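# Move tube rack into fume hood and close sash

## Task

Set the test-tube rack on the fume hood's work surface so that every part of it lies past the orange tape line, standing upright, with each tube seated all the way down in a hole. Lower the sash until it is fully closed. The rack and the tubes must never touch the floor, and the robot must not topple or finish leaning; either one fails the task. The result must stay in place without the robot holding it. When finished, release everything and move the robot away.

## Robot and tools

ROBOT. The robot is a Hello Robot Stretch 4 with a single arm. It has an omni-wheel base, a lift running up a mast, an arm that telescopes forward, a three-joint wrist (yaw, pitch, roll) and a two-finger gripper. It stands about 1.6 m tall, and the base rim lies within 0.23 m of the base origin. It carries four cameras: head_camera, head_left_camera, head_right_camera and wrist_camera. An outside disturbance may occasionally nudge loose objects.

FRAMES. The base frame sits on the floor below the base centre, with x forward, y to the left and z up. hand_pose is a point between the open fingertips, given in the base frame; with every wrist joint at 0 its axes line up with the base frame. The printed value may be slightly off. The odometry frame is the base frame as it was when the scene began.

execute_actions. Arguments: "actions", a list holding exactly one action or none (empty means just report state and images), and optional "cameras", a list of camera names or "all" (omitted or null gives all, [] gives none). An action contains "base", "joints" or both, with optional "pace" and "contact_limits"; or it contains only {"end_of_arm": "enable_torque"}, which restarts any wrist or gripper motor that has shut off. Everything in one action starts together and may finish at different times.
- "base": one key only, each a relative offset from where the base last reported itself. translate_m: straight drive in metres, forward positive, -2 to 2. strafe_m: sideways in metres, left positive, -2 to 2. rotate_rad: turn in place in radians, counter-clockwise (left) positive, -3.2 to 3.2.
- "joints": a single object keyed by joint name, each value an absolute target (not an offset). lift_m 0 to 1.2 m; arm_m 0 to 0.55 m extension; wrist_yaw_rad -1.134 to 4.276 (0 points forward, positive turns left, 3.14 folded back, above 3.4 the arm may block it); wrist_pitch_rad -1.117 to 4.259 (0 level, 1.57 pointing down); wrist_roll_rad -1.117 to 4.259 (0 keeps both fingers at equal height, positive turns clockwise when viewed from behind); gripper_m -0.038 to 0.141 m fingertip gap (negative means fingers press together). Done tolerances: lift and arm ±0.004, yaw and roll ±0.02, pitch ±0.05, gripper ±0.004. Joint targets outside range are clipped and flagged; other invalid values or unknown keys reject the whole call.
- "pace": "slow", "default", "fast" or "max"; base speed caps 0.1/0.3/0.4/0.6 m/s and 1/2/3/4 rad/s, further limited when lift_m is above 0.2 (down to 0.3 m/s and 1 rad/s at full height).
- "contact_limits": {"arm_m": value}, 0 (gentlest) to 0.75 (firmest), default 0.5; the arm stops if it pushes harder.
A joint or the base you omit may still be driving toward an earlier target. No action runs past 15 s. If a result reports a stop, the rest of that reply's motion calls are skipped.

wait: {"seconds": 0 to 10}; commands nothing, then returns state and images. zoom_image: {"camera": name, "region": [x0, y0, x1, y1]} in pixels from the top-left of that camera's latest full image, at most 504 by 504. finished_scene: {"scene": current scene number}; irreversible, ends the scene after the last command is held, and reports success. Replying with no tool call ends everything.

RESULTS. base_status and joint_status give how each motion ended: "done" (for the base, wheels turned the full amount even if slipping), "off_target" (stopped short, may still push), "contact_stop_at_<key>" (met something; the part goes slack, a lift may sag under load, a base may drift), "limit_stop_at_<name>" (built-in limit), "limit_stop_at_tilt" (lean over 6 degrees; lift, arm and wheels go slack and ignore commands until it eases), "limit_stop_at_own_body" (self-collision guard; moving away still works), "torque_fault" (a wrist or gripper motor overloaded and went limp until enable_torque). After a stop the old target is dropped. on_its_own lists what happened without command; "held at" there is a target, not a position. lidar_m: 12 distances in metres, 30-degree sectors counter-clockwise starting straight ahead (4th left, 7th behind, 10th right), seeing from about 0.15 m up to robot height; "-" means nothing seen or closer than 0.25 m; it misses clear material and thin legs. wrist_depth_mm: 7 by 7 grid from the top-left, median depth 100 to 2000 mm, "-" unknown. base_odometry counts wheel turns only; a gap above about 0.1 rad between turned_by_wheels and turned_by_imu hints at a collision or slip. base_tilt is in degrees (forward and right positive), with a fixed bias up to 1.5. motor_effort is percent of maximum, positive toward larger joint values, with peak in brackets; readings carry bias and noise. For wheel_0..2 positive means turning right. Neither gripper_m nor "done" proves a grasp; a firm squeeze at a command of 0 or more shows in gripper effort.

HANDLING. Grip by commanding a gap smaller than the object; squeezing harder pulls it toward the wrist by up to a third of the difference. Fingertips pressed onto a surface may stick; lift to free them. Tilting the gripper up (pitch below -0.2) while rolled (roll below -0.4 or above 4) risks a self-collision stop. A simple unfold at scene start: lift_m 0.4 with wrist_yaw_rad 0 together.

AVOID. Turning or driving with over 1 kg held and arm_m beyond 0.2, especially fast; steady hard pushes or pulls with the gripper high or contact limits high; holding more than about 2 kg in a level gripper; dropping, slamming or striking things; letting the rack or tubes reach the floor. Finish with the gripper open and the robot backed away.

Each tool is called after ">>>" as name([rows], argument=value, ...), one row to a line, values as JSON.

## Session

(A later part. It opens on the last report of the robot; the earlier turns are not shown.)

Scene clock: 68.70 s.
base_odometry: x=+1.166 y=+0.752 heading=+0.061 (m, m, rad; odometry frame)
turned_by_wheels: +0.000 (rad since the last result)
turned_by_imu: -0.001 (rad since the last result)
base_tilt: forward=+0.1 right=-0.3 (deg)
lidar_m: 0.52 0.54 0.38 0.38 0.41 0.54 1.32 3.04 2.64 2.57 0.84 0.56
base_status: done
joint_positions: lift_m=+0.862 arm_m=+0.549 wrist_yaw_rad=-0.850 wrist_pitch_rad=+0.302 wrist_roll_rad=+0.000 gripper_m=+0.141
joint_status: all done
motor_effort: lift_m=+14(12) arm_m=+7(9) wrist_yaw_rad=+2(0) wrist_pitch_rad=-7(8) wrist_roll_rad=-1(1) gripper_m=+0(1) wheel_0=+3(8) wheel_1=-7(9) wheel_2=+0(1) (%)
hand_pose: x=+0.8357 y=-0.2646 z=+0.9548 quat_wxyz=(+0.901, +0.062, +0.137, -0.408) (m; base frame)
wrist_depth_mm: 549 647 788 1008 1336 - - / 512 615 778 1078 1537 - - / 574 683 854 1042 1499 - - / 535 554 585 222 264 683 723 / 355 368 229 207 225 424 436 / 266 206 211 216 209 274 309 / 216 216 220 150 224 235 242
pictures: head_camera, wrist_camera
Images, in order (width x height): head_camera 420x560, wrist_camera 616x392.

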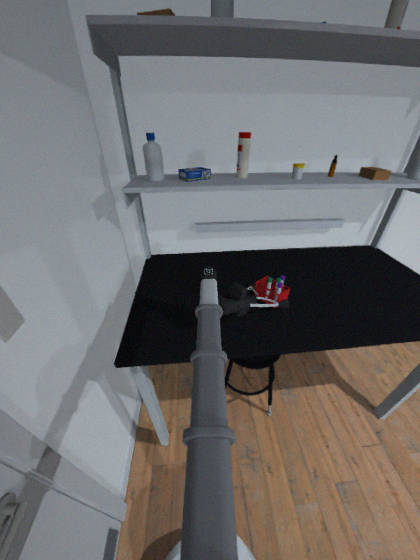

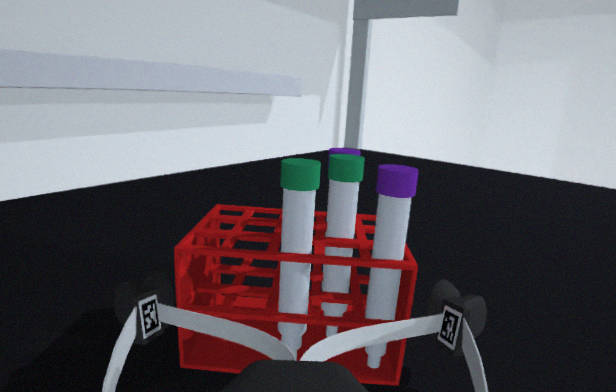

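>>> execute_actions([
  {"base":{"translate_m":0.02},"pace":"slow"},
], cameras=[])

>>> execute_actions([
  {"base":{"strafe_m":-0.022},"pace":"slow"},
], cameras=[])

>>> execute_actions([
  {"joints":{"gripper_m":0.08}},
], cameras=["wrist_camera"])

Scene clock: 70.10 s.
base_odometry: x=+1.186 y=+0.754 heading=+0.061 (m, m, rad; odometry frame)
turned_by_wheels: +0.000 (rad since the last result)
turned_by_imu: +0.000 (rad since the last result)
base_tilt: forward=+0.2 right=-0.2 (deg)
lidar_m: 0.50 0.52 0.38 0.36 0.40 0.56 1.34 3.06 2.63 2.55 0.80 0.55
base_status: done
joint_positions: lift_m=+0.862 arm_m=+0.549 wrist_yaw_rad=-0.850 wrist_pitch_rad=+0.302 wrist_roll_rad=+0.000 gripper_m=+0.141
joint_status: not commanded
motor_effort: lift_m=+14(13) arm_m=+7(7) wrist_yaw_rad=+2(1) wrist_pitch_rad=-8(8) wrist_roll_rad=+0(0) gripper_m=+0(1) wheel_0=+5(3) wheel_1=+5(6) wheel_2=-5(8) (%)
hand_pose: x=+0.8357 y=-0.2646 z=+0.9548 quat_wxyz=(+0.901, +0.062, +0.137, -0.408) (m; base frame)
wrist_depth_mm: 530 621 778 976 1308 - - / 496 574 759 1008 1499 - - / 559 654 831 1042 1464 - - / 530 554 585 249 210 683 732 / 351 366 234 199 210 421 433 / 265 205 215 218 202 274 307 / 215 217 220 150 217 236 243
pictures: none
No camera images: the call's "cameras" was empty. Leave "cameras" out to get every camera's image.

Scene clock: 71.27 s.
base_odometry: x=+1.187 y=+0.732 heading=+0.061 (m, m, rad; odometry frame)
turned_by_wheels: +0.000 (rad since the last result)
turned_by_imu: -0.001 (rad since the last result)
base_tilt: forward=+0.1 right=-0.3 (deg)
lidar_m: 0.50 0.52 0.41 0.38 0.43 0.57 1.35 3.06 2.61 2.54 0.80 0.53
base_status: done
joint_positions: lift_m=+0.862 arm_m=+0.549 wrist_yaw_rad=-0.850 wrist_pitch_rad=+0.302 wrist_roll_rad=+0.000 gripper_m=+0.141
joint_status: not commanded
motor_effort: lift_m=+14(14) arm_m=+7(7) wrist_yaw_rad=+1(1) wrist_pitch_rad=-7(8) wrist_roll_rad=-1(0) gripper_m=+2(0) wheel_0=+4(9) wheel_1=-6(9) wheel_2=+0(4) (%)
hand_pose: x=+0.8358 y=-0.2646 z=+0.9548 quat_wxyz=(+0.901, +0.062, +0.137, -0.408) (m; base frame)
wrist_depth_mm: 530 634 778 1008 1366 - - / 492 591 750 1025 1464 - - / 554 661 820 1025 1464 - - / 535 549 585 209 210 691 741 / 353 366 232 206 198 424 433 / 265 204 216 207 195 273 307 / 216 217 219 150 219 235 243
pictures: none
No camera images: the call's "cameras" was empty. Leave "cameras" out to get every camera's image.

Scene clock: 72.90 s.
base_odometry: x=+1.187 y=+0.732 heading=+0.061 (m, m, rad; odometry frame)
turned_by_wheels: +0.000 (rad since the last result)
turned_by_imu: +0.000 (rad since the last result)
base_tilt: forward=+0.2 right=-0.3 (deg)
lidar_m: 0.50 0.53 0.40 0.39 0.43 0.59 1.35 3.04 2.60 2.54 0.80 0.53
base_status: not commanded
joint_positions: lift_m=+0.862 arm_m=+0.549 wrist_yaw_rad=-0.850 wrist_pitch_rad=+0.303 wrist_roll_rad=+0.000 gripper_m=+0.081
joint_status: all done
motor_effort: lift_m=+14(14) arm_m=+8(7) wrist_yaw_rad=+0(1) wrist_pitch_rad=-11(11) wrist_roll_rad=+0(1) gripper_m=-28(28) wheel_0=+3(4) wheel_1=-6(6) wheel_2=+0(0) (%)
hand_pose: x=+0.8357 y=-0.2645 z=+0.9544 quat_wxyz=(+0.901, +0.062, +0.137, -0.408) (m; base frame)
wrist_depth_mm: 535 621 778 976 1336 - - / 496 585 768 1042 1499 - - / 559 676 831 1008 1499 - - / 535 544 580 200 176 676 715 / 353 366 216 180 180 415 427 / 266 182 206 211 190 301 306 / 210 210 197 183 185 203 242
pictures: wrist_camera
Images, in order (width x height): wrist_camera 616x392.

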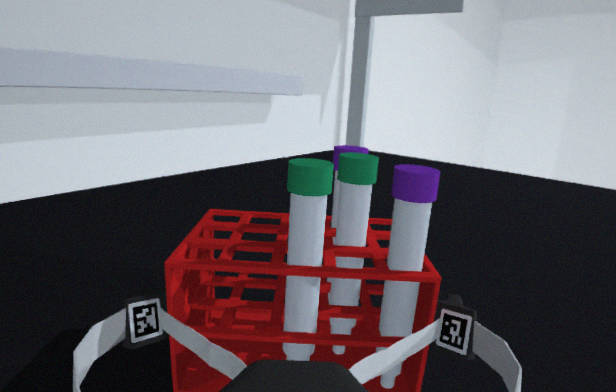

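Firm grip. Lift.

>>> execute_actions([
  {"joints":{"lift_m":0.96},"pace":"slow"},
], cameras=["wrist_camera"])

>>> execute_actions([
  {"joints":{"arm_m":0.0,"wrist_yaw_rad":0.0},"pace":"slow"},
], cameras=["wrist_camera","head_camera"])

Scene clock: 74.80 s.
base_odometry: x=+1.187 y=+0.732 heading=+0.061 (m, m, rad; odometry frame)
turned_by_wheels: +0.000 (rad since the last result)
turned_by_imu: +0.000 (rad since the last result)
base_tilt: forward=+0.1 right=-0.3 (deg)
lidar_m: 0.50 0.51 0.41 0.39 0.44 0.58 1.33 3.07 2.59 2.53 0.81 0.55
base_status: not commanded
joint_positions: lift_m=+0.960 arm_m=+0.549 wrist_yaw_rad=-0.850 wrist_pitch_rad=+0.303 wrist_roll_rad=+0.000 gripper_m=+0.081
joint_status: all done
motor_effort: lift_m=+22(28) arm_m=+7(7) wrist_yaw_rad=+1(1) wrist_pitch_rad=-11(11) wrist_roll_rad=-1(1) gripper_m=-29(28) wheel_0=+4(4) wheel_1=-6(6) wheel_2=+0(0) (%)
hand_pose: x=+0.8357 y=-0.2645 z=+1.0517 quat_wxyz=(+0.901, +0.062, +0.137, -0.408) (m; base frame)
wrist_depth_mm: 525 627 778 931 991 - - / 539 647 798 1025 1464 - - / 492 609 778 1025 1576 - - / 574 691 831 199 178 - - / 564 597 215 181 179 683 707 / 430 182 206 210 191 492 496 / 340 342 197 183 186 272 392
pictures: wrist_camera
Images, in order (width x height): wrist_camera 616x392.

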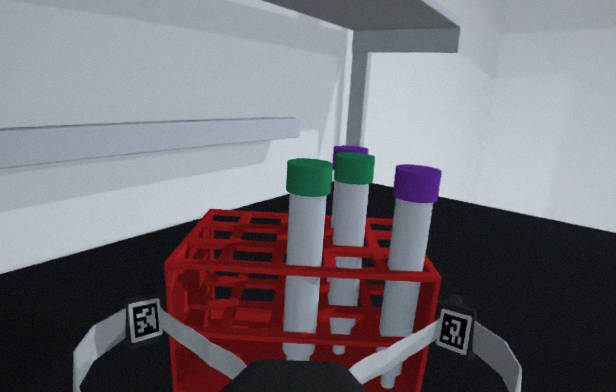

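Scene clock: 81.57 s.
base_odometry: x=+1.187 y=+0.732 heading=+0.061 (m, m, rad; odometry frame)
turned_by_wheels: +0.000 (rad since the last result)
turned_by_imu: -0.002 (rad since the last result)
base_tilt: forward=+0.2 right=-0.3 (deg)
lidar_m: 0.41 0.53 0.41 0.39 0.44 0.58 1.33 3.05 2.62 2.54 0.78 0.45
base_status: not commanded
joint_positions: lift_m=+0.960 arm_m=+0.001 wrist_yaw_rad=+0.000 wrist_pitch_rad=+0.303 wrist_roll_rad=+0.000 gripper_m=+0.081
joint_status: all done
motor_effort: lift_m=+22(22) arm_m=-7(7) wrist_yaw_rad=+2(9) wrist_pitch_rad=-11(11) wrist_roll_rad=+0(1) gripper_m=-28(29) wheel_0=+4(4) wheel_1=-6(6) wheel_2=+0(0) (%)
hand_pose: x=+0.4475 y=-0.0875 z=+1.0517 quat_wxyz=(+0.989, +0.000, +0.151, +0.000) (m; base frame)
wrist_depth_mm: 891 991 1008 1042 1025 991 878 / 946 1008 1025 1078 1098 1098 1118 / 917 1060 1078 1060 1118 1138 1160 / 904 917 960 199 178 1098 1160 / 585 597 215 181 180 691 699 / 436 182 206 208 191 488 496 / 345 343 197 182 185 273 392
pictures: head_camera, wrist_camera
Images, in order (width x height): head_camera 420x560, wrist_camera 616x392.

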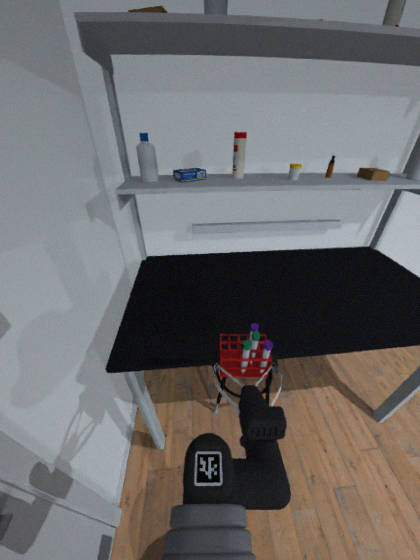

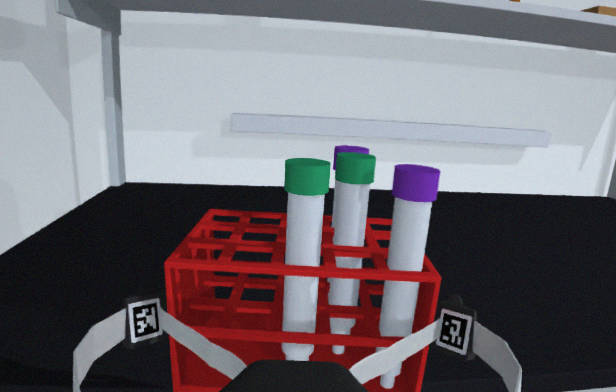

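>>> execute_actions([
  {"base":{"translate_m":-1.19}},
], cameras=[])

>>> execute_actions([
  {"base":{"strafe_m":-1.3}},
], cameras=[])

>>> execute_actions([
  {"base":{"rotate_rad":-1.6},"pace":"slow"},
], cameras=[])

>>> execute_actions([
  {"base":{"translate_m":0.55}},
], cameras=["wrist_camera","head_camera"])

Scene clock: 87.47 s.
base_odometry: x=-0.001 y=+0.660 heading=+0.061 (m, m, rad; odometry frame)
turned_by_wheels: +0.000 (rad since the last result)
turned_by_imu: +0.003 (rad since the last result)
base_tilt: forward=+0.2 right=-0.4 (deg)
lidar_m: 0.41 0.56 0.39 0.36 0.35 0.45 1.21 1.83 2.68 2.54 2.60 1.82
base_status: done
joint_positions: lift_m=+0.960 arm_m=+0.001 wrist_yaw_rad=+0.000 wrist_pitch_rad=+0.303 wrist_roll_rad=+0.000 gripper_m=+0.081
joint_status: not commanded
motor_effort: lift_m=+22(22) arm_m=-7(7) wrist_yaw_rad=+1(3) wrist_pitch_rad=-11(10) wrist_roll_rad=-1(1) gripper_m=-28(29) wheel_0=-2(10) wheel_1=-3(10) wheel_2=+2(11) (%)
hand_pose: x=+0.4475 y=-0.0875 z=+1.0518 quat_wxyz=(+0.989, +0.000, +0.151, +0.000) (m; base frame)
wrist_depth_mm: 759 1229 - - - - - / 768 1229 - - - - - / 759 1205 1983 - - - - / 788 1182 - 198 177 - - / 778 1205 215 180 180 - - / 809 182 206 211 191 - - / 750 1138 197 183 185 181 1808
pictures: none
No camera images: the call's "cameras" was empty. Leave "cameras" out to get every camera's image.

Scene clock: 93.13 s.
base_odometry: x=+0.078 y=-0.638 heading=+0.061 (m, m, rad; odometry frame)
turned_by_wheels: +0.000 (rad since the last result)
turned_by_imu: -0.001 (rad since the last result)
base_tilt: forward=+0.2 right=-0.3 (deg)
lidar_m: 0.40 1.85 1.76 1.63 1.70 1.80 1.67 2.21 1.26 1.20 1.24 0.46
base_status: done
joint_positions: lift_m=+0.960 arm_m=+0.001 wrist_yaw_rad=+0.000 wrist_pitch_rad=+0.303 wrist_roll_rad=+0.000 gripper_m=+0.081
joint_status: not commanded
motor_effort: lift_m=+21(22) arm_m=-7(7) wrist_yaw_rad=+0(2) wrist_pitch_rad=-11(10) wrist_roll_rad=-1(1) gripper_m=-29(29) wheel_0=+1(8) wheel_1=-4(13) wheel_2=+0(2) (%)
hand_pose: x=+0.4475 y=-0.0874 z=+1.0518 quat_wxyz=(+0.989, +0.000, +0.151, +0.000) (m; base frame)
wrist_depth_mm: - - - - - - - / - - - - - - - / 1756 1808 - - - - - / - - - 200 195 - - / - - 216 182 182 - - / 1983 182 206 211 190 - - / 1618 1576 196 183 185 181 1808
pictures: none
No camera images: the call's "cameras" was empty. Leave "cameras" out to get every camera's image.

Scene clock: 96.03 s.
base_odometry: x=+0.078 y=-0.638 heading=-1.538 (m, m, rad; odometry frame)
turned_by_wheels: -1.599 (rad since the last result)
turned_by_imu: -1.614 (rad since the last result)
base_tilt: forward=+0.3 right=-0.3 (deg)
lidar_m: 0.42 1.23 2.70 1.79 1.83 1.79 1.66 1.70 1.84 1.66 2.18 1.30
base_status: done
joint_positions: lift_m=+0.960 arm_m=+0.001 wrist_yaw_rad=+0.000 wrist_pitch_rad=+0.303 wrist_roll_rad=+0.000 gripper_m=+0.081
joint_status: not commanded
motor_effort: lift_m=+21(21) arm_m=-7(7) wrist_yaw_rad=+1(3) wrist_pitch_rad=-10(11) wrist_roll_rad=-1(1) gripper_m=-29(29) wheel_0=+4(7) wheel_1=+6(7) wheel_2=+5(9) (%)
hand_pose: x=+0.4475 y=-0.0874 z=+1.0518 quat_wxyz=(+0.989, +0.000, +0.151, +0.000) (m; base frame)
wrist_depth_mm: 1138 1464 1499 1537 1499 976 1863 / 1205 1499 1576 1576 1576 1008 1921 / 1160 1537 1618 1618 1537 1078 - / 976 991 1008 198 180 1098 - / 1008 1025 215 180 180 1118 - / 1060 182 206 210 193 - - / 1098 1118 197 183 185 182 1756
pictures: none
No camera images: the call's "cameras" was empty. Leave "cameras" out to get every camera's image.

Scene clock: 99.33 s.
base_odometry: x=+0.096 y=-1.187 heading=-1.538 (m, m, rad; odometry frame)
turned_by_wheels: +0.000 (rad since the last result)
turned_by_imu: -0.003 (rad since the last result)
base_tilt: forward=+0.3 right=-0.3 (deg)
lidar_m: 0.40 0.68 0.87 2.64 1.95 2.36 2.23 2.27 1.76 1.66 2.11 0.70
base_status: done
joint_positions: lift_m=+0.960 arm_m=+0.001 wrist_yaw_rad=+0.000 wrist_pitch_rad=+0.303 wrist_roll_rad=+0.000 gripper_m=+0.081
joint_status: not commanded
motor_effort: lift_m=+21(21) arm_m=-7(7) wrist_yaw_rad=+2(2) wrist_pitch_rad=-11(11) wrist_roll_rad=-1(0) gripper_m=-27(29) wheel_0=+3(6) wheel_1=+4(12) wheel_2=-1(12) (%)
hand_pose: x=+0.4475 y=-0.0874 z=+1.0518 quat_wxyz=(+0.989, +0.000, +0.151, +0.000) (m; base frame)
wrist_depth_mm: 960 976 991 1025 1042 615 492 / 976 1008 1025 1060 1078 878 634 / 1025 1060 1078 1098 1118 866 640 / 820 854 891 198 178 820 634 / 477 492 215 180 181 554 574 / 469 181 206 212 191 512 544 / 480 488 198 182 185 364 559
pictures: head_camera, wrist_camera
Images, in order (width x height): head_camera 420x560, wrist_camera 616x392.

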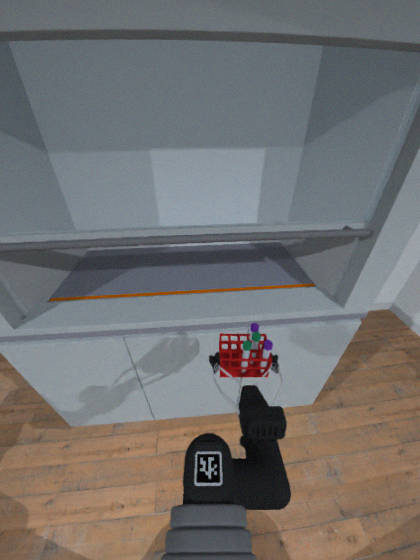

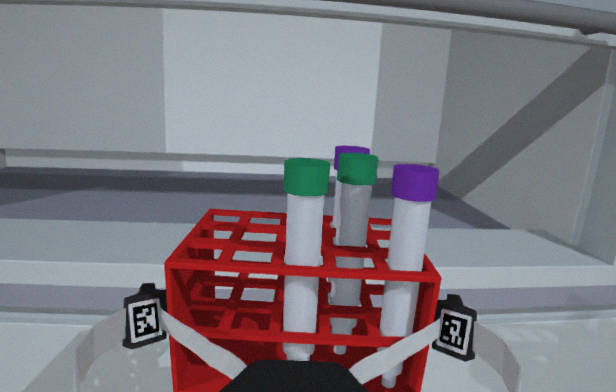

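>>> execute_actions([
  {"base":{"strafe_m":0.15},"joints":{"lift_m":0.97},"pace":"slow"},
], cameras=[])

>>> execute_actions([
  {"base":{"translate_m":0.08},"joints":{"arm_m":0.45},"pace":"slow","contact_limits":{"arm_m":0.25}},
], cameras=["wrist_camera","head_camera"])

Scene clock: 102.47 s.
base_odometry: x=+0.246 y=-1.182 heading=-1.538 (m, m, rad; odometry frame)
turned_by_wheels: +0.000 (rad since the last result)
turned_by_imu: -0.001 (rad since the last result)
base_tilt: forward=+0.2 right=-0.3 (deg)
lidar_m: 0.41 0.64 0.86 2.50 1.81 2.24 2.23 2.30 1.93 1.81 1.01 0.48
base_status: done
joint_positions: lift_m=+0.970 arm_m=+0.001 wrist_yaw_rad=+0.000 wrist_pitch_rad=+0.303 wrist_roll_rad=+0.000 gripper_m=+0.081
joint_status: all done
motor_effort: lift_m=+23(22) arm_m=-7(7) wrist_yaw_rad=+1(1) wrist_pitch_rad=-10(10) wrist_roll_rad=-1(1) gripper_m=-28(30) wheel_0=-4(13) wheel_1=+6(8) wheel_2=+0(1) (%)
hand_pose: x=+0.4475 y=-0.0874 z=+1.0617 quat_wxyz=(+0.989, +0.000, +0.151, +0.000) (m; base frame)
wrist_depth_mm: 946 946 976 991 473 473 452 / 960 1008 1025 1042 1042 1060 831 / 1008 1025 1060 1078 1098 1098 820 / 854 891 931 200 178 1008 831 / 492 512 215 182 181 585 597 / 452 182 206 211 191 504 521 / 469 480 198 183 185 355 544
pictures: none
No camera images: the call's "cameras" was empty. Leave "cameras" out to get every camera's image.

Scene clock: 108.23 s.
base_odometry: x=+0.249 y=-1.262 heading=-1.537 (m, m, rad; odometry frame)
turned_by_wheels: +0.001 (rad since the last result)
turned_by_imu: -0.001 (rad since the last result)
base_tilt: forward=+0.2 right=-0.3 (deg)
lidar_m: 0.55 0.57 0.75 2.50 1.86 2.24 2.32 2.37 1.91 1.85 0.89 0.61
base_status: done
joint_positions: lift_m=+0.970 arm_m=+0.449 wrist_yaw_rad=+0.000 wrist_pitch_rad=+0.303 wrist_roll_rad=+0.000 gripper_m=+0.081
joint_status: all done
motor_effort: lift_m=+23(22) arm_m=+8(10) wrist_yaw_rad=+1(0) wrist_pitch_rad=-10(10) wrist_roll_rad=-1(1) gripper_m=-29(30) wheel_0=+5(10) wheel_1=+6(8) wheel_2=-4(8) (%)
contact_limits: arm_m 0.25
hand_pose: x=+0.8950 y=-0.0874 z=+1.0617 quat_wxyz=(+0.989, +0.000, +0.151, +0.000) (m; base frame)
wrist_depth_mm: 477 488 500 508 517 530 539 / 496 508 512 521 535 549 559 / 512 530 535 549 559 574 580 / 535 549 559 199 179 603 621 / 559 580 216 182 180 654 668 / 418 182 206 211 191 473 480 / 334 334 197 182 185 182 379
pictures: head_camera, wrist_camera
Images, in order (width x height): head_camera 420x560, wrist_camera 616x392.

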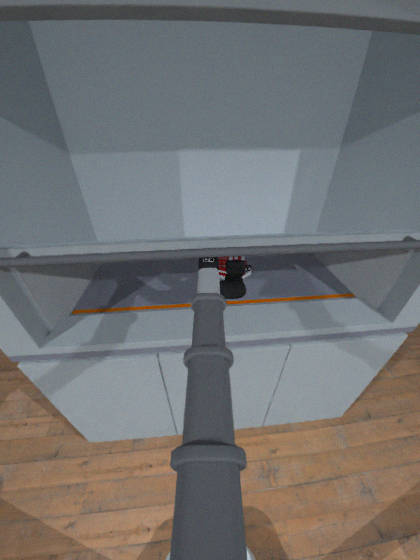

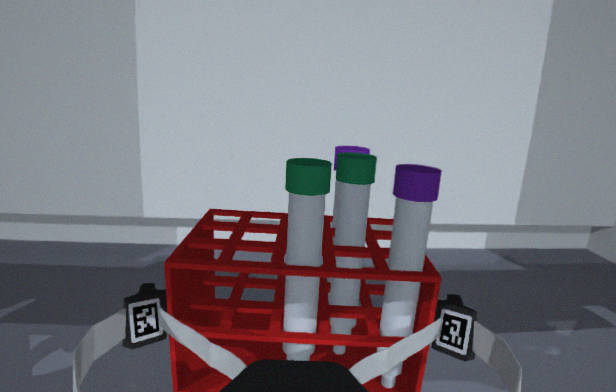

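>>> execute_actions([
  {"joints":{"arm_m":0.52},"pace":"slow"},
], cameras=[])

>>> execute_actions([
  {"joints":{"lift_m":0.9},"pace":"slow"},
], cameras=["wrist_camera"])

Scene clock: 110.10 s.
base_odometry: x=+0.249 y=-1.262 heading=-1.538 (m, m, rad; odometry frame)
turned_by_wheels: -0.001 (rad since the last result)
turned_by_imu: +0.003 (rad since the last result)
base_tilt: forward=+0.1 right=-0.2 (deg)
lidar_m: 0.55 0.56 0.74 2.49 1.86 2.24 2.33 2.38 1.91 1.85 0.88 0.61
base_status: not commanded
joint_positions: lift_m=+0.970 arm_m=+0.461 wrist_yaw_rad=+0.000 wrist_pitch_rad=+0.303 wrist_roll_rad=+0.000 gripper_m=+0.081
joint_status: arm_m contact_stop (moved +0.012 of +0.071)
on_its_own: arm_m is slack since a contact_stop (your +0.520 is given up)
motor_effort: lift_m=+20(26) arm_m=+0(21) wrist_yaw_rad=+1(10) wrist_pitch_rad=-11(13) wrist_roll_rad=-1(1) gripper_m=-28(29) wheel_0=-1(5) wheel_1=+1(7) wheel_2=-2(16) (%)
hand_pose: x=+0.9073 y=-0.0874 z=+1.0619 quat_wxyz=(+0.989, +0.000, +0.151, +0.000) (m; base frame)
wrist_depth_mm: 469 477 488 496 504 508 525 / 480 496 504 512 521 535 539 / 504 508 521 525 539 549 569 / 521 530 544 198 179 580 591 / 554 580 221 182 180 640 661 / 421 182 206 211 191 477 480 / 332 332 198 183 185 182 379
pictures: none
No camera images: the call's "cameras" was empty. Leave "cameras" out to get every camera's image.

not run: a stop came earlier in this reply.

>>> execute_actions([
  {"joints":{"lift_m":0.93,"arm_m":0.45},"pace":"slow"},
], cameras=[])

>>> execute_actions([
  {"joints":{"arm_m":0.52},"pace":"slow","contact_limits":{"arm_m":0.3}},
], cameras=["head_camera","head_left_camera"])

Scene clock: 111.50 s.
base_odometry: x=+0.249 y=-1.262 heading=-1.538 (m, m, rad; odometry frame)
turned_by_wheels: +0.000 (rad since the last result)
turned_by_imu: +0.000 (rad since the last result)
base_tilt: forward=+0.1 right=-0.2 (deg)
lidar_m: 0.56 0.58 0.73 2.50 1.85 2.25 2.33 2.36 1.92 1.85 0.90 0.60
base_status: not commanded
joint_positions: lift_m=+0.930 arm_m=+0.451 wrist_yaw_rad=+0.000 wrist_pitch_rad=+0.303 wrist_roll_rad=+0.000 gripper_m=+0.081
joint_status: all done
motor_effort: lift_m=+14(16) arm_m=-7(7) wrist_yaw_rad=+0(0) wrist_pitch_rad=-11(10) wrist_roll_rad=-1(0) gripper_m=-28(29) wheel_0=+0(0) wheel_1=+1(1) wheel_2=-2(2) (%)
hand_pose: x=+0.8975 y=-0.0874 z=+1.0224 quat_wxyz=(+0.989, +0.000, +0.151, +0.000) (m; base frame)
wrist_depth_mm: 477 484 492 504 517 525 530 / 492 492 512 521 530 544 549 / 512 521 530 539 554 564 574 / 569 585 603 198 196 591 603 / 473 492 222 182 182 554 574 / 353 182 206 207 191 402 404 / 282 282 196 182 184 182 320
pictures: none
No camera images: the call's "cameras" was empty. Leave "cameras" out to get every camera's image.

Scene clock: 113.47 s.
base_odometry: x=+0.249 y=-1.262 heading=-1.538 (m, m, rad; odometry frame)
turned_by_wheels: +0.000 (rad since the last result)
turned_by_imu: -0.001 (rad since the last result)
base_tilt: forward=+0.2 right=-0.3 (deg)
lidar_m: 0.56 0.58 0.74 2.49 1.84 2.24 2.33 2.37 1.91 1.85 0.88 0.59
base_status: not commanded
joint_positions: lift_m=+0.930 arm_m=+0.519 wrist_yaw_rad=+0.000 wrist_pitch_rad=+0.303 wrist_roll_rad=+0.000 gripper_m=+0.081
joint_status: all done
motor_effort: lift_m=+14(14) arm_m=+7(6) wrist_yaw_rad=+0(2) wrist_pitch_rad=-11(11) wrist_roll_rad=+0(0) gripper_m=-28(30) wheel_0=+0(1) wheel_1=+1(1) wheel_2=-2(2) (%)
contact_limits: arm_m 0.3
hand_pose: x=+0.9649 y=-0.0874 z=+1.0224 quat_wxyz=(+0.989, +0.000, +0.151, +0.000) (m; base frame)
wrist_depth_mm: 415 421 433 442 449 459 466 / 427 439 449 459 466 477 480 / 449 459 462 473 484 496 504 / 459 473 480 198 179 512 525 / 469 492 222 181 181 554 564 / 353 181 206 210 191 399 404 / 281 281 198 182 185 182 319
pictures: head_camera, head_left_camera
Images, in order (width x height): head_camera 420x560, head_left_camera 420x672.

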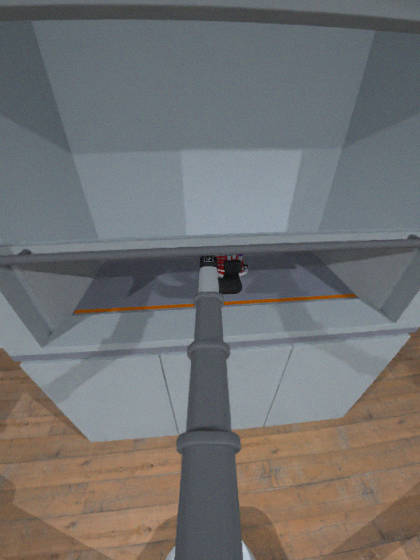

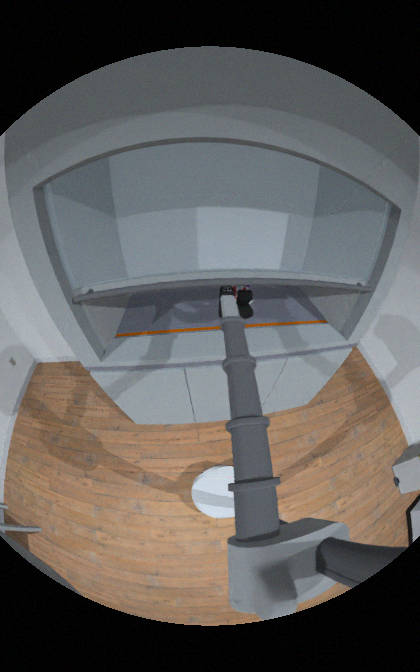

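Well past the tape. Lower.

>>> execute_actions([
  {"joints":{"lift_m":0.87},"pace":"slow"},
], cameras=["wrist_camera"])

Scene clock: 114.93 s.
base_odometry: x=+0.249 y=-1.262 heading=-1.538 (m, m, rad; odometry frame)
turned_by_wheels: +0.000 (rad since the last result)
turned_by_imu: +0.000 (rad since the last result)
base_tilt: forward=+0.1 right=-0.3 (deg)
lidar_m: 0.56 0.56 0.76 2.48 1.85 2.24 2.32 2.37 1.89 1.84 0.88 0.60
base_status: not commanded
joint_positions: lift_m=+0.870 arm_m=+0.519 wrist_yaw_rad=+0.000 wrist_pitch_rad=+0.298 wrist_roll_rad=+0.000 gripper_m=+0.081
joint_status: all done
motor_effort: lift_m=+12(14) arm_m=+7(7) wrist_yaw_rad=+1(1) wrist_pitch_rad=+3(11) wrist_roll_rad=-1(0) gripper_m=-28(29) wheel_0=-1(0) wheel_1=+1(1) wheel_2=-1(2) (%)
hand_pose: x=+0.9654 y=-0.0874 z=+0.9639 quat_wxyz=(+0.989, +0.000, +0.149, +0.000) (m; base frame)
wrist_depth_mm: 418 424 433 442 452 462 462 / 430 436 455 455 469 469 480 / 449 455 462 473 477 500 500 / 504 508 525 200 179 559 574 / 345 359 213 181 183 413 421 / 259 182 206 208 191 294 298 / 205 207 198 183 184 182 234
pictures: wrist_camera
Images, in order (width x height): wrist_camera 616x392.

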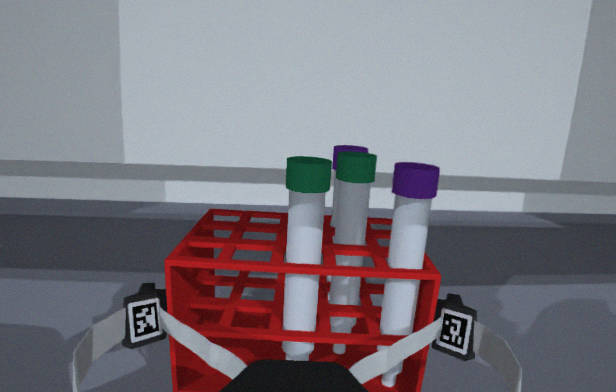

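Touching down. Release.

>>> execute_actions([
  {"joints":{"gripper_m":0.141,"lift_m":0.875}},
], cameras=[])

>>> execute_actions([
  {"joints":{"arm_m":0.3},"pace":"slow"},
], cameras=["wrist_camera","head_camera"])

Scene clock: 116.73 s.
base_odometry: x=+0.249 y=-1.262 heading=-1.538 (m, m, rad; odometry frame)
turned_by_wheels: +0.000 (rad since the last result)
turned_by_imu: +0.000 (rad since the last result)
base_tilt: forward=+0.2 right=-0.3 (deg)
lidar_m: 0.56 0.58 0.74 2.50 1.85 2.25 2.32 2.37 1.92 1.85 0.88 0.61
base_status: not commanded
joint_positions: lift_m=+0.875 arm_m=+0.519 wrist_yaw_rad=+0.000 wrist_pitch_rad=+0.302 wrist_roll_rad=+0.000 gripper_m=+0.141
joint_status: all done
motor_effort: lift_m=+21(22) arm_m=+7(7) wrist_yaw_rad=+2(1) wrist_pitch_rad=-6(8) wrist_roll_rad=+0(0) gripper_m=+2(27) wheel_0=+0(0) wheel_1=+1(1) wheel_2=-2(2) (%)
hand_pose: x=+0.9651 y=-0.0875 z=+0.9673 quat_wxyz=(+0.989, +0.000, +0.150, +0.000) (m; base frame)
wrist_depth_mm: 415 424 433 442 449 459 466 / 427 436 452 455 466 477 488 / 445 455 466 473 480 496 504 / 500 508 521 212 213 569 574 / 349 362 240 208 202 410 418 / 262 206 206 220 201 266 298 / 211 213 214 150 213 229 236
pictures: none
No camera images: the call's "cameras" was empty. Leave "cameras" out to get every camera's image.

Scene clock: 120.20 s.
base_odometry: x=+0.249 y=-1.262 heading=-1.537 (m, m, rad; odometry frame)
turned_by_wheels: +0.000 (rad since the last result)
turned_by_imu: -0.029 (rad since the last result)
base_tilt: forward=+0.2 right=-0.2 (deg)
lidar_m: 0.55 0.58 0.73 2.49 1.85 2.20 2.32 2.37 1.95 1.84 0.91 0.61
base_status: not commanded
joint_positions: lift_m=+0.875 arm_m=+0.303 wrist_yaw_rad=+0.017 wrist_pitch_rad=+0.293 wrist_roll_rad=-0.001 gripper_m=+0.141
joint_status: all done
on_its_own: wrist_yaw_rad is at rest, and its effort (-50) is outside its rest range (-13 to +13)
motor_effort: lift_m=+21(21) arm_m=-17(19) wrist_yaw_rad=-50(51) wrist_pitch_rad=+19(21) wrist_roll_rad=+4(4) gripper_m=+2(0) wheel_0=-5(6) wheel_1=+0(1) wheel_2=+9(9) (%)
hand_pose: x=+0.7516 y=-0.0827 z=+0.9697 quat_wxyz=(+0.989, -0.002, +0.146, +0.009) (m; base frame)
wrist_depth_mm: 603 609 621 640 654 668 676 / 627 627 640 661 676 699 707 / 647 654 668 683 699 707 723 / 549 574 539 424 676 723 715 / 364 375 389 404 415 430 439 / 270 201 287 296 219 290 307 / 174 175 180 152 187 189 199
pictures: head_camera, wrist_camera
Images, in order (width x height): head_camera 420x560, wrist_camera 616x392.

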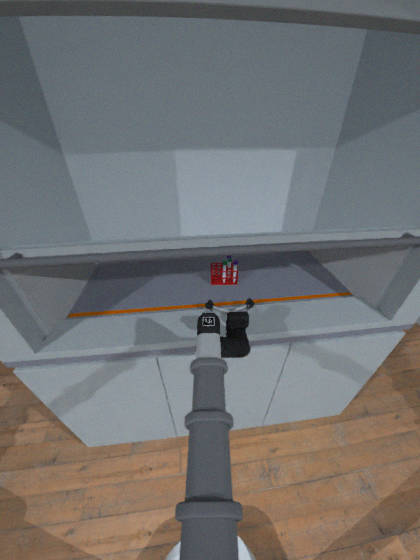

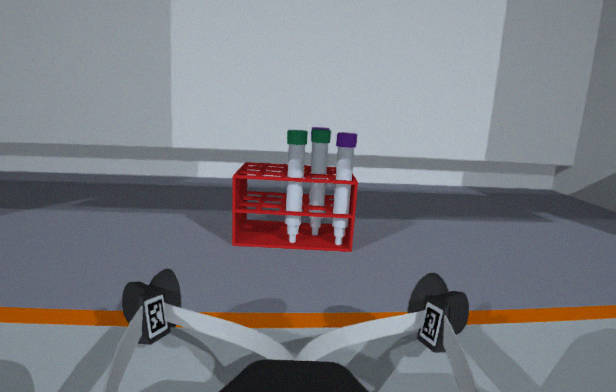

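>>> execute_actions([
  {"joints":{"lift_m":0.92}},
], cameras=[])

>>> execute_actions([
  {"joints":{"arm_m":0.0,"gripper_m":0.0,"wrist_pitch_rad":0}},
], cameras=[])

>>> execute_actions([
  {"joints":{"lift_m":1.2,"wrist_yaw_rad":2.9}},
], cameras=[])

>>> execute_actions([
  {"joints":{"arm_m":0.55},"pace":"slow","contact_limits":{"arm_m":0.2}},
], cameras=["head_left_camera"])

Scene clock: 121.63 s.
base_odometry: x=+0.249 y=-1.262 heading=-1.538 (m, m, rad; odometry frame)
turned_by_wheels: +0.000 (rad since the last result)
turned_by_imu: -0.001 (rad since the last result)
base_tilt: forward=+0.1 right=-0.3 (deg)
lidar_m: 0.55 0.55 0.72 2.49 1.83 2.23 2.33 2.37 1.93 1.85 0.92 0.60
base_status: not commanded
joint_positions: lift_m=+0.920 arm_m=+0.301 wrist_yaw_rad=+0.000 wrist_pitch_rad=+0.302 wrist_roll_rad=+0.000 gripper_m=+0.141
joint_status: all done
motor_effort: lift_m=+22(25) arm_m=-6(17) wrist_yaw_rad=-1(48) wrist_pitch_rad=-6(19) wrist_roll_rad=+2(5) gripper_m=-1(0) wheel_0=+1(5) wheel_1=+0(1) wheel_2=-1(10) (%)
hand_pose: x=+0.7476 y=-0.0873 z=+1.0121 quat_wxyz=(+0.989, +0.000, +0.150, +0.000) (m; base frame)
wrist_depth_mm: 597 621 621 640 661 676 691 / 615 634 654 661 691 699 707 / 647 661 676 691 707 732 750 / 668 699 723 433 750 768 732 / 455 466 462 449 517 530 539 / 338 205 359 368 373 345 387 / 273 276 285 150 297 297 312
pictures: none
No camera images: the call's "cameras" was empty. Leave "cameras" out to get every camera's image.

Scene clock: 124.00 s.
base_odometry: x=+0.249 y=-1.262 heading=-1.538 (m, m, rad; odometry frame)
turned_by_wheels: +0.000 (rad since the last result)
turned_by_imu: -0.001 (rad since the last result)
base_tilt: forward=+0.2 right=-0.4 (deg)
lidar_m: 0.54 0.57 0.72 2.49 1.83 2.22 2.33 2.36 1.96 1.85 0.92 0.60
base_status: not commanded
joint_positions: lift_m=+0.920 arm_m=+0.001 wrist_yaw_rad=+0.000 wrist_pitch_rad=+0.002 wrist_roll_rad=+0.000 gripper_m=+0.000
joint_status: all done
motor_effort: lift_m=+22(22) arm_m=-7(7) wrist_yaw_rad=+2(0) wrist_pitch_rad=-9(13) wrist_roll_rad=+1(1) gripper_m=-6(6) wheel_0=+1(1) wheel_1=-1(1) wheel_2=+0(1) (%)
hand_pose: x=+0.4606 y=-0.0874 z=+1.0972 quat_wxyz=(+1.000, +0.000, +0.001, +0.000) (m; base frame)
wrist_depth_mm: 640 960 991 1025 1060 1078 820 / 394 394 402 413 427 436 788 / 931 976 976 1025 1060 1060 759 / 931 976 991 1008 1060 1060 809 / 931 960 976 991 1042 1060 798 / 732 778 741 204 931 946 768 / 433 430 418 173 176 517 539
pictures: none
No camera images: the call's "cameras" was empty. Leave "cameras" out to get every camera's image.

Scene clock: 126.27 s.
base_odometry: x=+0.249 y=-1.262 heading=-1.538 (m, m, rad; odometry frame)
turned_by_wheels: +0.000 (rad since the last result)
turned_by_imu: -0.001 (rad since the last result)
base_tilt: forward=+0.2 right=-0.3 (deg)
lidar_m: 0.55 0.57 0.74 2.48 1.84 2.23 2.34 2.36 1.96 1.85 0.91 0.61
base_status: not commanded
joint_positions: lift_m=+1.200 arm_m=+0.001 wrist_yaw_rad=+2.899 wrist_pitch_rad=+0.002 wrist_roll_rad=+0.000 gripper_m=+0.000
joint_status: all done
motor_effort: lift_m=+21(21) arm_m=-7(7) wrist_yaw_rad=+3(9) wrist_pitch_rad=-8(8) wrist_roll_rad=+2(1) gripper_m=-6(7) wheel_0=+1(1) wheel_1=-1(0) wheel_2=+0(0) (%)
hand_pose: x=-0.0870 y=+0.1540 z=+1.3772 quat_wxyz=(+0.121, -0.001, +0.000, +0.993) (m; base frame)
wrist_depth_mm: 145 211 194 219 - 1921 1336 / 145 270 282 - - - - / 144 243 - - - - - / 158 - - - - - - / - - - - - - - / - - - 204 - - - / - - - 174 176 - 1618
pictures: none
No camera images: the call's "cameras" was empty. Leave "cameras" out to get every camera's image.

Scene clock: 131.37 s.
base_odometry: x=+0.249 y=-1.262 heading=-1.538 (m, m, rad; odometry frame)
turned_by_wheels: +0.000 (rad since the last result)
turned_by_imu: +0.002 (rad since the last result)
base_tilt: forward=+0.0 right=-0.1 (deg)
lidar_m: 0.56 0.56 0.74 2.48 1.85 2.22 2.33 2.36 1.95 1.85 0.89 0.61
base_status: not commanded
joint_positions: lift_m=+1.200 arm_m=+0.417 wrist_yaw_rad=+2.908 wrist_pitch_rad=+0.002 wrist_roll_rad=+0.000 gripper_m=+0.000
joint_status: arm_m contact_stop (moved +0.416 of +0.549)
on_its_own: arm_m is slack since a contact_stop (your +0.550 is given up); wrist_yaw_rad is at rest, and its effort (-21) is outside its rest range (-13 to +13)
motor_effort: lift_m=+20(22) arm_m=+0(18) wrist_yaw_rad=-21(32) wrist_pitch_rad=-8(9) wrist_roll_rad=+1(1) gripper_m=-6(6) wheel_0=+1(2) wheel_1=+4(4) wheel_2=-10(10) (%)
contact_limits: arm_m 0.2
hand_pose: x=+0.3279 y=+0.1519 z=+1.3773 quat_wxyz=(+0.117, -0.001, +0.000, +0.993) (m; base frame)
wrist_depth_mm: - - - - - 1983 1336 / 399 430 496 - - - - / 167 394 492 - - - - / 224 427 - - - - - / - - - - - - - / 580 - - 204 - - - / 569 - - 174 176 - -
pictures: head_left_camera
Images, in order (width x height): head_left_camera 420x672.

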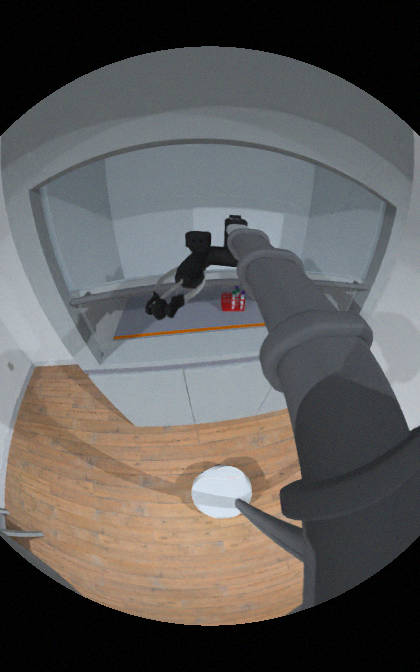

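>>> execute_actions([
  {"joints":{"arm_m":0.15}},
], cameras=[])

>>> execute_actions([
  {"joints":{"wrist_yaw_rad":1.19}},
], cameras=[])

>>> execute_actions([
  {"joints":{"arm_m":0.40},"pace":"slow","contact_limits":{"arm_m":0.2}},
], cameras=["head_left_camera","head_camera"])

Scene clock: 134.07 s.
base_odometry: x=+0.249 y=-1.262 heading=-1.537 (m, m, rad; odometry frame)
turned_by_wheels: +0.001 (rad since the last result)
turned_by_imu: -0.001 (rad since the last result)
base_tilt: forward=+0.2 right=-0.3 (deg)
lidar_m: 0.55 0.58 0.74 2.49 1.82 2.21 2.32 2.37 1.94 1.86 0.92 0.60
base_status: not commanded
joint_positions: lift_m=+1.200 arm_m=+0.151 wrist_yaw_rad=+2.900 wrist_pitch_rad=+0.002 wrist_roll_rad=+0.000 gripper_m=+0.000
joint_status: all done
motor_effort: lift_m=+19(20) arm_m=-7(5) wrist_yaw_rad=+1(20) wrist_pitch_rad=-8(10) wrist_roll_rad=+1(1) gripper_m=-7(6) wheel_0=+1(1) wheel_1=+2(4) wheel_2=+2(10) (%)
hand_pose: x=+0.0629 y=+0.1539 z=+1.3775 quat_wxyz=(+0.120, -0.001, +0.000, +0.993) (m; base frame)
wrist_depth_mm: 206 213 216 1921 - 1921 1366 / 161 286 237 - - - - / 160 290 - - - - - / 174 370 - - - - - / - - - - - - - / - - - 203 - - - / - - - 174 175 - 1618
pictures: none
No camera images: the call's "cameras" was empty. Leave "cameras" out to get every camera's image.

Scene clock: 135.63 s.
base_odometry: x=+0.249 y=-1.262 heading=-1.537 (m, m, rad; odometry frame)
turned_by_wheels: +0.000 (rad since the last result)
turned_by_imu: +0.000 (rad since the last result)
base_tilt: forward=+0.1 right=-0.3 (deg)
lidar_m: 0.55 0.57 0.73 2.49 1.84 2.21 2.34 2.37 1.95 1.85 0.92 0.61
base_status: not commanded
joint_positions: lift_m=+1.200 arm_m=+0.151 wrist_yaw_rad=+1.190 wrist_pitch_rad=+0.002 wrist_roll_rad=+0.000 gripper_m=+0.000
joint_status: all done
motor_effort: lift_m=+19(19) arm_m=-7(7) wrist_yaw_rad=-1(4) wrist_pitch_rad=-8(8) wrist_roll_rad=+1(1) gripper_m=-6(6) wheel_0=+1(1) wheel_1=+2(2) wheel_2=+2(2) (%)
hand_pose: x=+0.5104 y=+0.2354 z=+1.3775 quat_wxyz=(+0.828, -0.001, +0.001, +0.561) (m; base frame)
wrist_depth_mm: - - 574 615 707 831 768 / - - 591 603 707 831 750 / - - 585 609 699 820 750 / - - 574 609 699 820 741 / - - 564 603 699 798 741 / - - 535 204 699 798 723 / - - 462 174 176 809 723
pictures: none
No camera images: the call's "cameras" was empty. Leave "cameras" out to get every camera's image.

Scene clock: 137.93 s.
base_odometry: x=+0.248 y=-1.262 heading=-1.538 (m, m, rad; odometry frame)
turned_by_wheels: +0.000 (rad since the last result)
turned_by_imu: +0.003 (rad since the last result)
base_tilt: forward=-0.1 right=-0.2 (deg)
lidar_m: 0.55 0.58 0.74 2.47 1.84 2.21 2.33 2.35 1.95 1.83 0.89 0.60
base_status: not commanded
joint_positions: lift_m=+1.200 arm_m=+0.263 wrist_yaw_rad=+1.205 wrist_pitch_rad=+0.006 wrist_roll_rad=+0.000 gripper_m=+0.000
joint_status: arm_m contact_stop (moved +0.111 of +0.249)
on_its_own: arm_m is slack since a contact_stop (your +0.400 is given up); wrist_yaw_rad is at rest, and its effort (-40) is outside its rest range (-13 to +13)
motor_effort: lift_m=+19(19) arm_m=+0(17) wrist_yaw_rad=-40(54) wrist_pitch_rad=-18(27) wrist_roll_rad=+1(1) gripper_m=-8(10) wheel_0=+1(1) wheel_1=+7(7) wheel_2=-7(7) (%)
contact_limits: arm_m 0.2
hand_pose: x=+0.6183 y=+0.2381 z=+1.3765 quat_wxyz=(+0.824, -0.002, +0.002, +0.567) (m; base frame)
wrist_depth_mm: - - 569 609 699 788 668 / - - 559 621 699 778 661 / - - 554 621 707 759 661 / - - 549 615 699 768 647 / - - 549 615 699 741 640 / - - 191 200 699 759 640 / - 156 314 174 159 759 627
pictures: head_camera, head_left_camera
Images, in order (width x height): head_camera 420x560, head_left_camera 420x672.

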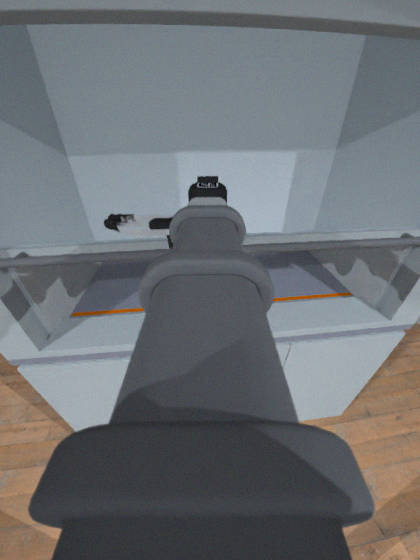

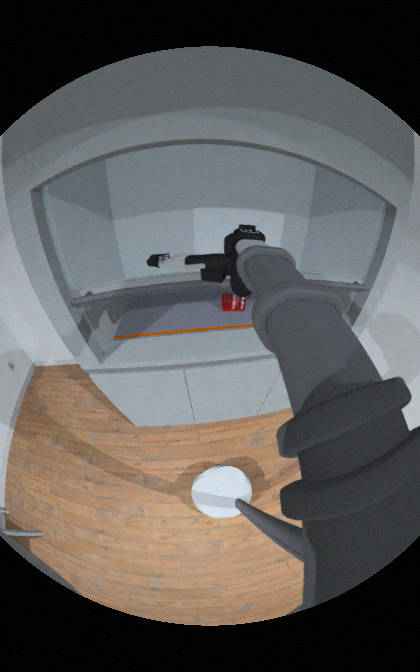

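>>> execute_actions([
  {"joints":{"arm_m":0.22}},
], cameras=[])

>>> execute_actions([
  {"joints":{"wrist_pitch_rad":-0.18,"wrist_yaw_rad":1.19}},
], cameras=[])

>>> execute_actions([
  {"joints":{"arm_m":0.38},"pace":"slow","contact_limits":{"arm_m":0.2}},
], cameras=["head_left_camera","wrist_camera"])

Scene clock: 139.27 s.
base_odometry: x=+0.249 y=-1.262 heading=-1.537 (m, m, rad; odometry frame)
turned_by_wheels: +0.000 (rad since the last result)
turned_by_imu: -0.001 (rad since the last result)
base_tilt: forward=+0.2 right=-0.3 (deg)
lidar_m: 0.55 0.57 0.73 2.48 1.84 2.23 2.32 2.37 1.95 1.85 0.89 0.61
base_status: not commanded
joint_positions: lift_m=+1.200 arm_m=+0.221 wrist_yaw_rad=+1.190 wrist_pitch_rad=+0.002 wrist_roll_rad=+0.000 gripper_m=+0.000
joint_status: all done
motor_effort: lift_m=+19(19) arm_m=-7(7) wrist_yaw_rad=+2(41) wrist_pitch_rad=-7(18) wrist_roll_rad=+0(1) gripper_m=-6(9) wheel_0=+0(0) wheel_1=+3(7) wheel_2=+0(7) (%)
hand_pose: x=+0.5805 y=+0.2354 z=+1.3775 quat_wxyz=(+0.828, -0.001, +0.001, +0.561) (m; base frame)
wrist_depth_mm: - - 569 615 707 820 691 / - - 559 627 707 798 683 / - - 554 615 707 788 691 / - - 564 615 699 778 668 / - - 554 615 699 788 668 / - - 459 204 715 768 661 / - - 287 174 176 768 654
pictures: none
No camera images: the call's "cameras" was empty. Leave "cameras" out to get every camera's image.

Scene clock: 139.90 s.
base_odometry: x=+0.249 y=-1.262 heading=-1.537 (m, m, rad; odometry frame)
turned_by_wheels: +0.000 (rad since the last result)
turned_by_imu: +0.000 (rad since the last result)
base_tilt: forward=+0.2 right=-0.2 (deg)
lidar_m: 0.54 0.58 0.74 2.49 1.85 2.23 2.32 2.36 1.95 1.88 0.88 0.60
base_status: not commanded
joint_positions: lift_m=+1.200 arm_m=+0.221 wrist_yaw_rad=+1.190 wrist_pitch_rad=-0.177 wrist_roll_rad=+0.000 gripper_m=+0.000
joint_status: all done
motor_effort: lift_m=+20(20) arm_m=-7(7) wrist_yaw_rad=+1(2) wrist_pitch_rad=-9(11) wrist_roll_rad=+1(0) gripper_m=-8(6) wheel_0=+0(0) wheel_1=+3(3) wheel_2=+0(0) (%)
hand_pose: x=+0.5788 y=+0.2311 z=+1.4290 quat_wxyz=(+0.825, +0.050, -0.073, +0.558) (m; base frame)
wrist_depth_mm: 1618 1576 462 707 820 917 723 / - - 597 683 788 854 707 / - - 591 654 759 842 699 / - - 574 647 741 820 683 / - - 569 621 715 798 668 / - - 517 204 691 759 654 / - - 500 173 176 750 647
pictures: none
No camera images: the call's "cameras" was empty. Leave "cameras" out to get every camera's image.

Scene clock: 141.57 s.
base_odometry: x=+0.248 y=-1.262 heading=-1.538 (m, m, rad; odometry frame)
turned_by_wheels: +0.000 (rad since the last result)
turned_by_imu: +0.004 (rad since the last result)
base_tilt: forward=-0.3 right=-0.1 (deg)
lidar_m: 0.54 0.58 0.72 2.48 1.85 2.22 2.32 2.38 1.93 1.86 0.91 0.59
base_status: not commanded
joint_positions: lift_m=+1.200 arm_m=+0.266 wrist_yaw_rad=+1.205 wrist_pitch_rad=-0.177 wrist_roll_rad=+0.000 gripper_m=+0.000
joint_status: arm_m contact_stop (moved +0.045 of +0.159)
on_its_own: arm_m is slack since a contact_stop (your +0.380 is given up); wrist_yaw_rad is at rest, and its effort (-43) is outside its rest range (-13 to +13)
motor_effort: lift_m=+19(19) arm_m=+0(21) wrist_yaw_rad=-43(53) wrist_pitch_rad=-9(25) wrist_roll_rad=+0(1) gripper_m=-8(8) wheel_0=+0(1) wheel_1=+7(7) wheel_2=-6(6) (%)
contact_limits: arm_m 0.2
hand_pose: x=+0.6204 y=+0.2339 z=+1.4290 quat_wxyz=(+0.821, +0.050, -0.073, +0.564) (m; base frame)
wrist_depth_mm: 1661 1537 439 699 809 878 691 / - - 603 676 778 842 699 / - - 591 661 768 831 676 / - - 569 634 732 788 668 / - - 559 621 707 778 647 / - 574 190 198 683 741 640 / - 156 517 174 158 723 627
pictures: head_left_camera, wrist_camera
Images, in order (width x height): head_left_camera 420x672, wrist_camera 616x392.

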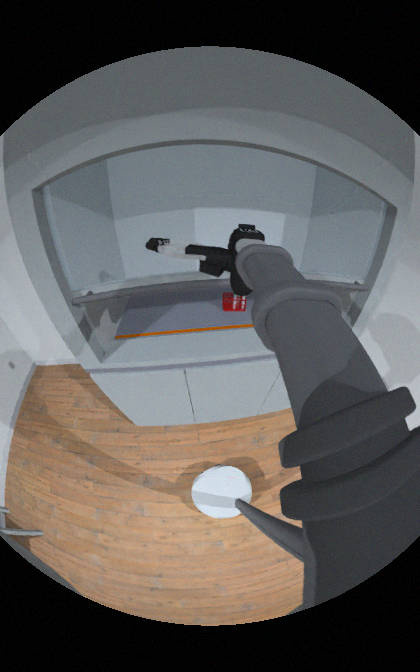

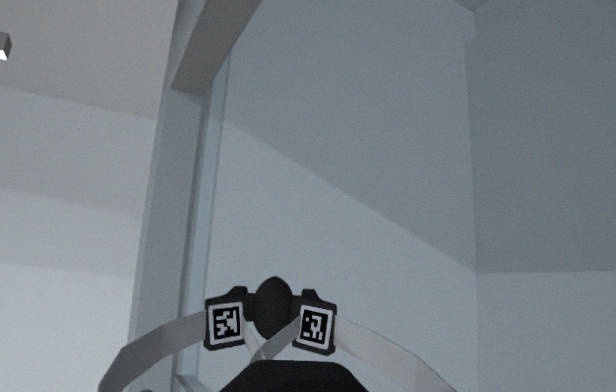

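>>> execute_actions([
  {"joints":{"arm_m":0.12,"wrist_pitch_rad":0}},
], cameras=[])

>>> execute_actions([
  {"joints":{"wrist_yaw_rad":2.9}},
], cameras=[])

>>> execute_actions([
  {"joints":{"arm_m":0.408}},
], cameras=[])

>>> execute_actions([
  {"joints":{"lift_m":0.75}},
], cameras=["head_left_camera"])

Scene clock: 151.67 s.
base_odometry: x=+0.249 y=-1.262 heading=-1.538 (m, m, rad; odometry frame)
turned_by_wheels: +0.000 (rad since the last result)
turned_by_imu: +0.005 (rad since the last result)
base_tilt: forward=+0.2 right=-0.2 (deg)
lidar_m: 0.56 0.58 0.75 2.48 1.85 2.23 2.33 2.38 1.94 1.85 0.89 0.60
base_status: not commanded
joint_positions: lift_m=+1.200 arm_m=+0.121 wrist_yaw_rad=+1.190 wrist_pitch_rad=+0.002 wrist_roll_rad=+0.000 gripper_m=+0.000
joint_status: all done
motor_effort: lift_m=+18(20) arm_m=-7(12) wrist_yaw_rad=+1(42) wrist_pitch_rad=-7(34) wrist_roll_rad=+0(0) gripper_m=-8(10) wheel_0=+1(3) wheel_1=+0(7) wheel_2=+0(6) (%)
hand_pose: x=+0.4805 y=+0.2353 z=+1.3776 quat_wxyz=(+0.828, -0.001, +0.001, +0.561) (m; base frame)
wrist_depth_mm: - - - 609 683 809 778 / - - - 603 676 809 778 / - - - 597 676 798 778 / - - - 597 676 798 768 / - - 647 591 676 788 768 / - - 569 204 668 778 759 / - - 544 174 176 788 750
pictures: none
No camera images: the call's "cameras" was empty. Leave "cameras" out to get every camera's image.

Scene clock: 153.23 s.
base_odometry: x=+0.249 y=-1.262 heading=-1.538 (m, m, rad; odometry frame)
turned_by_wheels: +0.000 (rad since the last result)
turned_by_imu: +0.000 (rad since the last result)
base_tilt: forward=+0.1 right=-0.3 (deg)
lidar_m: 0.56 0.57 0.74 2.48 1.83 2.23 2.33 2.36 1.93 1.86 0.88 0.60
base_status: not commanded
joint_positions: lift_m=+1.200 arm_m=+0.121 wrist_yaw_rad=+2.899 wrist_pitch_rad=+0.002 wrist_roll_rad=+0.000 gripper_m=+0.000
joint_status: all done
motor_effort: lift_m=+18(18) arm_m=-7(6) wrist_yaw_rad=+4(4) wrist_pitch_rad=-8(8) wrist_roll_rad=+0(1) gripper_m=-7(7) wheel_0=+1(1) wheel_1=+0(0) wheel_2=-1(0) (%)
hand_pose: x=+0.0330 y=+0.1540 z=+1.3776 quat_wxyz=(+0.121, -0.001, +0.000, +0.993) (m; base frame)
wrist_depth_mm: 197 199 191 220 - 1921 1336 / 135 264 263 - - - - / 139 264 - - - - - / 211 370 - - - - - / - - - - - - - / - - - 204 - - - / - - - 174 175 - 1618
pictures: none
No camera images: the call's "cameras" was empty. Leave "cameras" out to get every camera's image.

Scene clock: 155.20 s.
base_odometry: x=+0.249 y=-1.262 heading=-1.538 (m, m, rad; odometry frame)
turned_by_wheels: +0.000 (rad since the last result)
turned_by_imu: -0.001 (rad since the last result)
base_tilt: forward=+0.2 right=-0.3 (deg)
lidar_m: 0.56 0.56 0.70 2.49 1.83 2.24 2.32 2.38 1.94 1.85 0.90 0.60
base_status: not commanded
joint_positions: lift_m=+1.200 arm_m=+0.407 wrist_yaw_rad=+2.900 wrist_pitch_rad=+0.002 wrist_roll_rad=+0.000 gripper_m=+0.000
joint_status: all done
motor_effort: lift_m=+18(18) arm_m=+7(6) wrist_yaw_rad=+2(3) wrist_pitch_rad=-8(8) wrist_roll_rad=+1(0) gripper_m=-7(7) wheel_0=+1(1) wheel_1=+0(0) wheel_2=+0(0) (%)
hand_pose: x=+0.3185 y=+0.1539 z=+1.3775 quat_wxyz=(+0.121, -0.001, +0.000, +0.993) (m; base frame)
wrist_depth_mm: - - - - - 1983 1397 / 392 418 477 - - - - / 171 439 496 - - - - / 226 418 - - - - - / 574 - - - - - - / 535 - - 204 - - - / 530 - - 174 176 - -
pictures: none
No camera images: the call's "cameras" was empty. Leave "cameras" out to get every camera's image.

Scene clock: 156.40 s.
base_odometry: x=+0.249 y=-1.262 heading=-1.538 (m, m, rad; odometry frame)
turned_by_wheels: +0.000 (rad since the last result)
turned_by_imu: +0.000 (rad since the last result)
base_tilt: forward=+0.2 right=-0.1 (deg)
lidar_m: 0.55 0.58 0.74 2.47 1.82 2.24 2.33 2.38 1.93 1.85 0.90 0.62
base_status: not commanded
joint_positions: lift_m=+1.135 arm_m=+0.407 wrist_yaw_rad=+2.900 wrist_pitch_rad=+0.002 wrist_roll_rad=+0.000 gripper_m=+0.000
joint_status: lift_m contact_stop (moved -0.065 of -0.450)
on_its_own: lift_m is slack since a contact_stop (your +0.750 is given up)
motor_effort: lift_m=+18(17) arm_m=+3(7) wrist_yaw_rad=+0(8) wrist_pitch_rad=-8(10) wrist_roll_rad=+0(1) gripper_m=-7(7) wheel_0=+1(1) wheel_1=+0(0) wheel_2=+0(1) (%)
hand_pose: x=+0.3192 y=+0.1539 z=+1.3125 quat_wxyz=(+0.120, -0.001, +0.000, +0.993) (m; base frame)
wrist_depth_mm: 404 424 500 - - - 1983 / 424 500 484 - - - - / 171 535 - - - - - / 226 421 - - - - - / - - - - - - - / 535 - - 202 - - - / 530 - - 174 175 - -
pictures: head_left_camera
Images, in order (width x height): head_left_camera 420x672.

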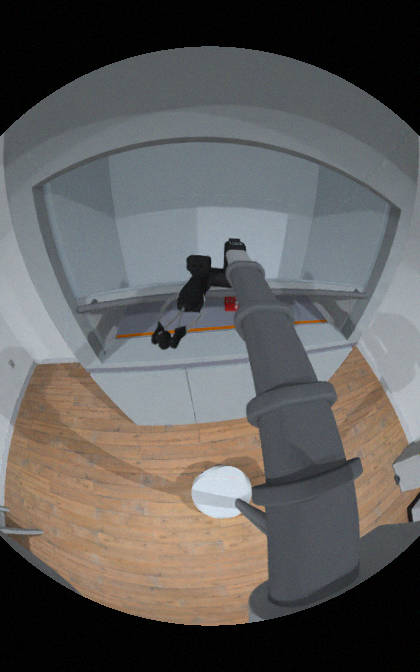

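Working. Repeat (~11 pushes).

>>> execute_actions([
  {"joints":{"lift_m":0.75}},
], cameras=[])

Scene clock: 157.37 s.
base_odometry: x=+0.249 y=-1.262 heading=-1.538 (m, m, rad; odometry frame)
turned_by_wheels: +0.000 (rad since the last result)
turned_by_imu: +0.000 (rad since the last result)
base_tilt: forward=+0.3 right=-0.4 (deg)
lidar_m: 0.55 0.57 0.74 2.48 1.86 2.23 2.34 2.38 1.94 1.85 0.90 0.59
base_status: not commanded
joint_positions: lift_m=+1.099 arm_m=+0.408 wrist_yaw_rad=+2.900 wrist_pitch_rad=+0.002 wrist_roll_rad=+0.000 gripper_m=+0.000
joint_status: lift_m contact_stop (moved -0.036 of -0.385)
on_its_own: lift_m is slack since a contact_stop (your +0.750 is given up)
motor_effort: lift_m=+17(15) arm_m=+3(3) wrist_yaw_rad=+1(5) wrist_pitch_rad=-8(10) wrist_roll_rad=+0(0) gripper_m=-7(6) wheel_0=+1(1) wheel_1=+0(0) wheel_2=+0(0) (%)
hand_pose: x=+0.3193 y=+0.1540 z=+1.2770 quat_wxyz=(+0.121, -0.001, +0.000, +0.993) (m; base frame)
wrist_depth_mm: 427 449 473 - - 1983 - / 525 609 654 - - - - / 171 539 - - - - - / 228 421 - - - - - / - - - - - - - / 535 - - 204 - - - / 530 - - 173 176 - -
pictures: none
No camera images: the call's "cameras" was empty. Leave "cameras" out to get every camera's image.


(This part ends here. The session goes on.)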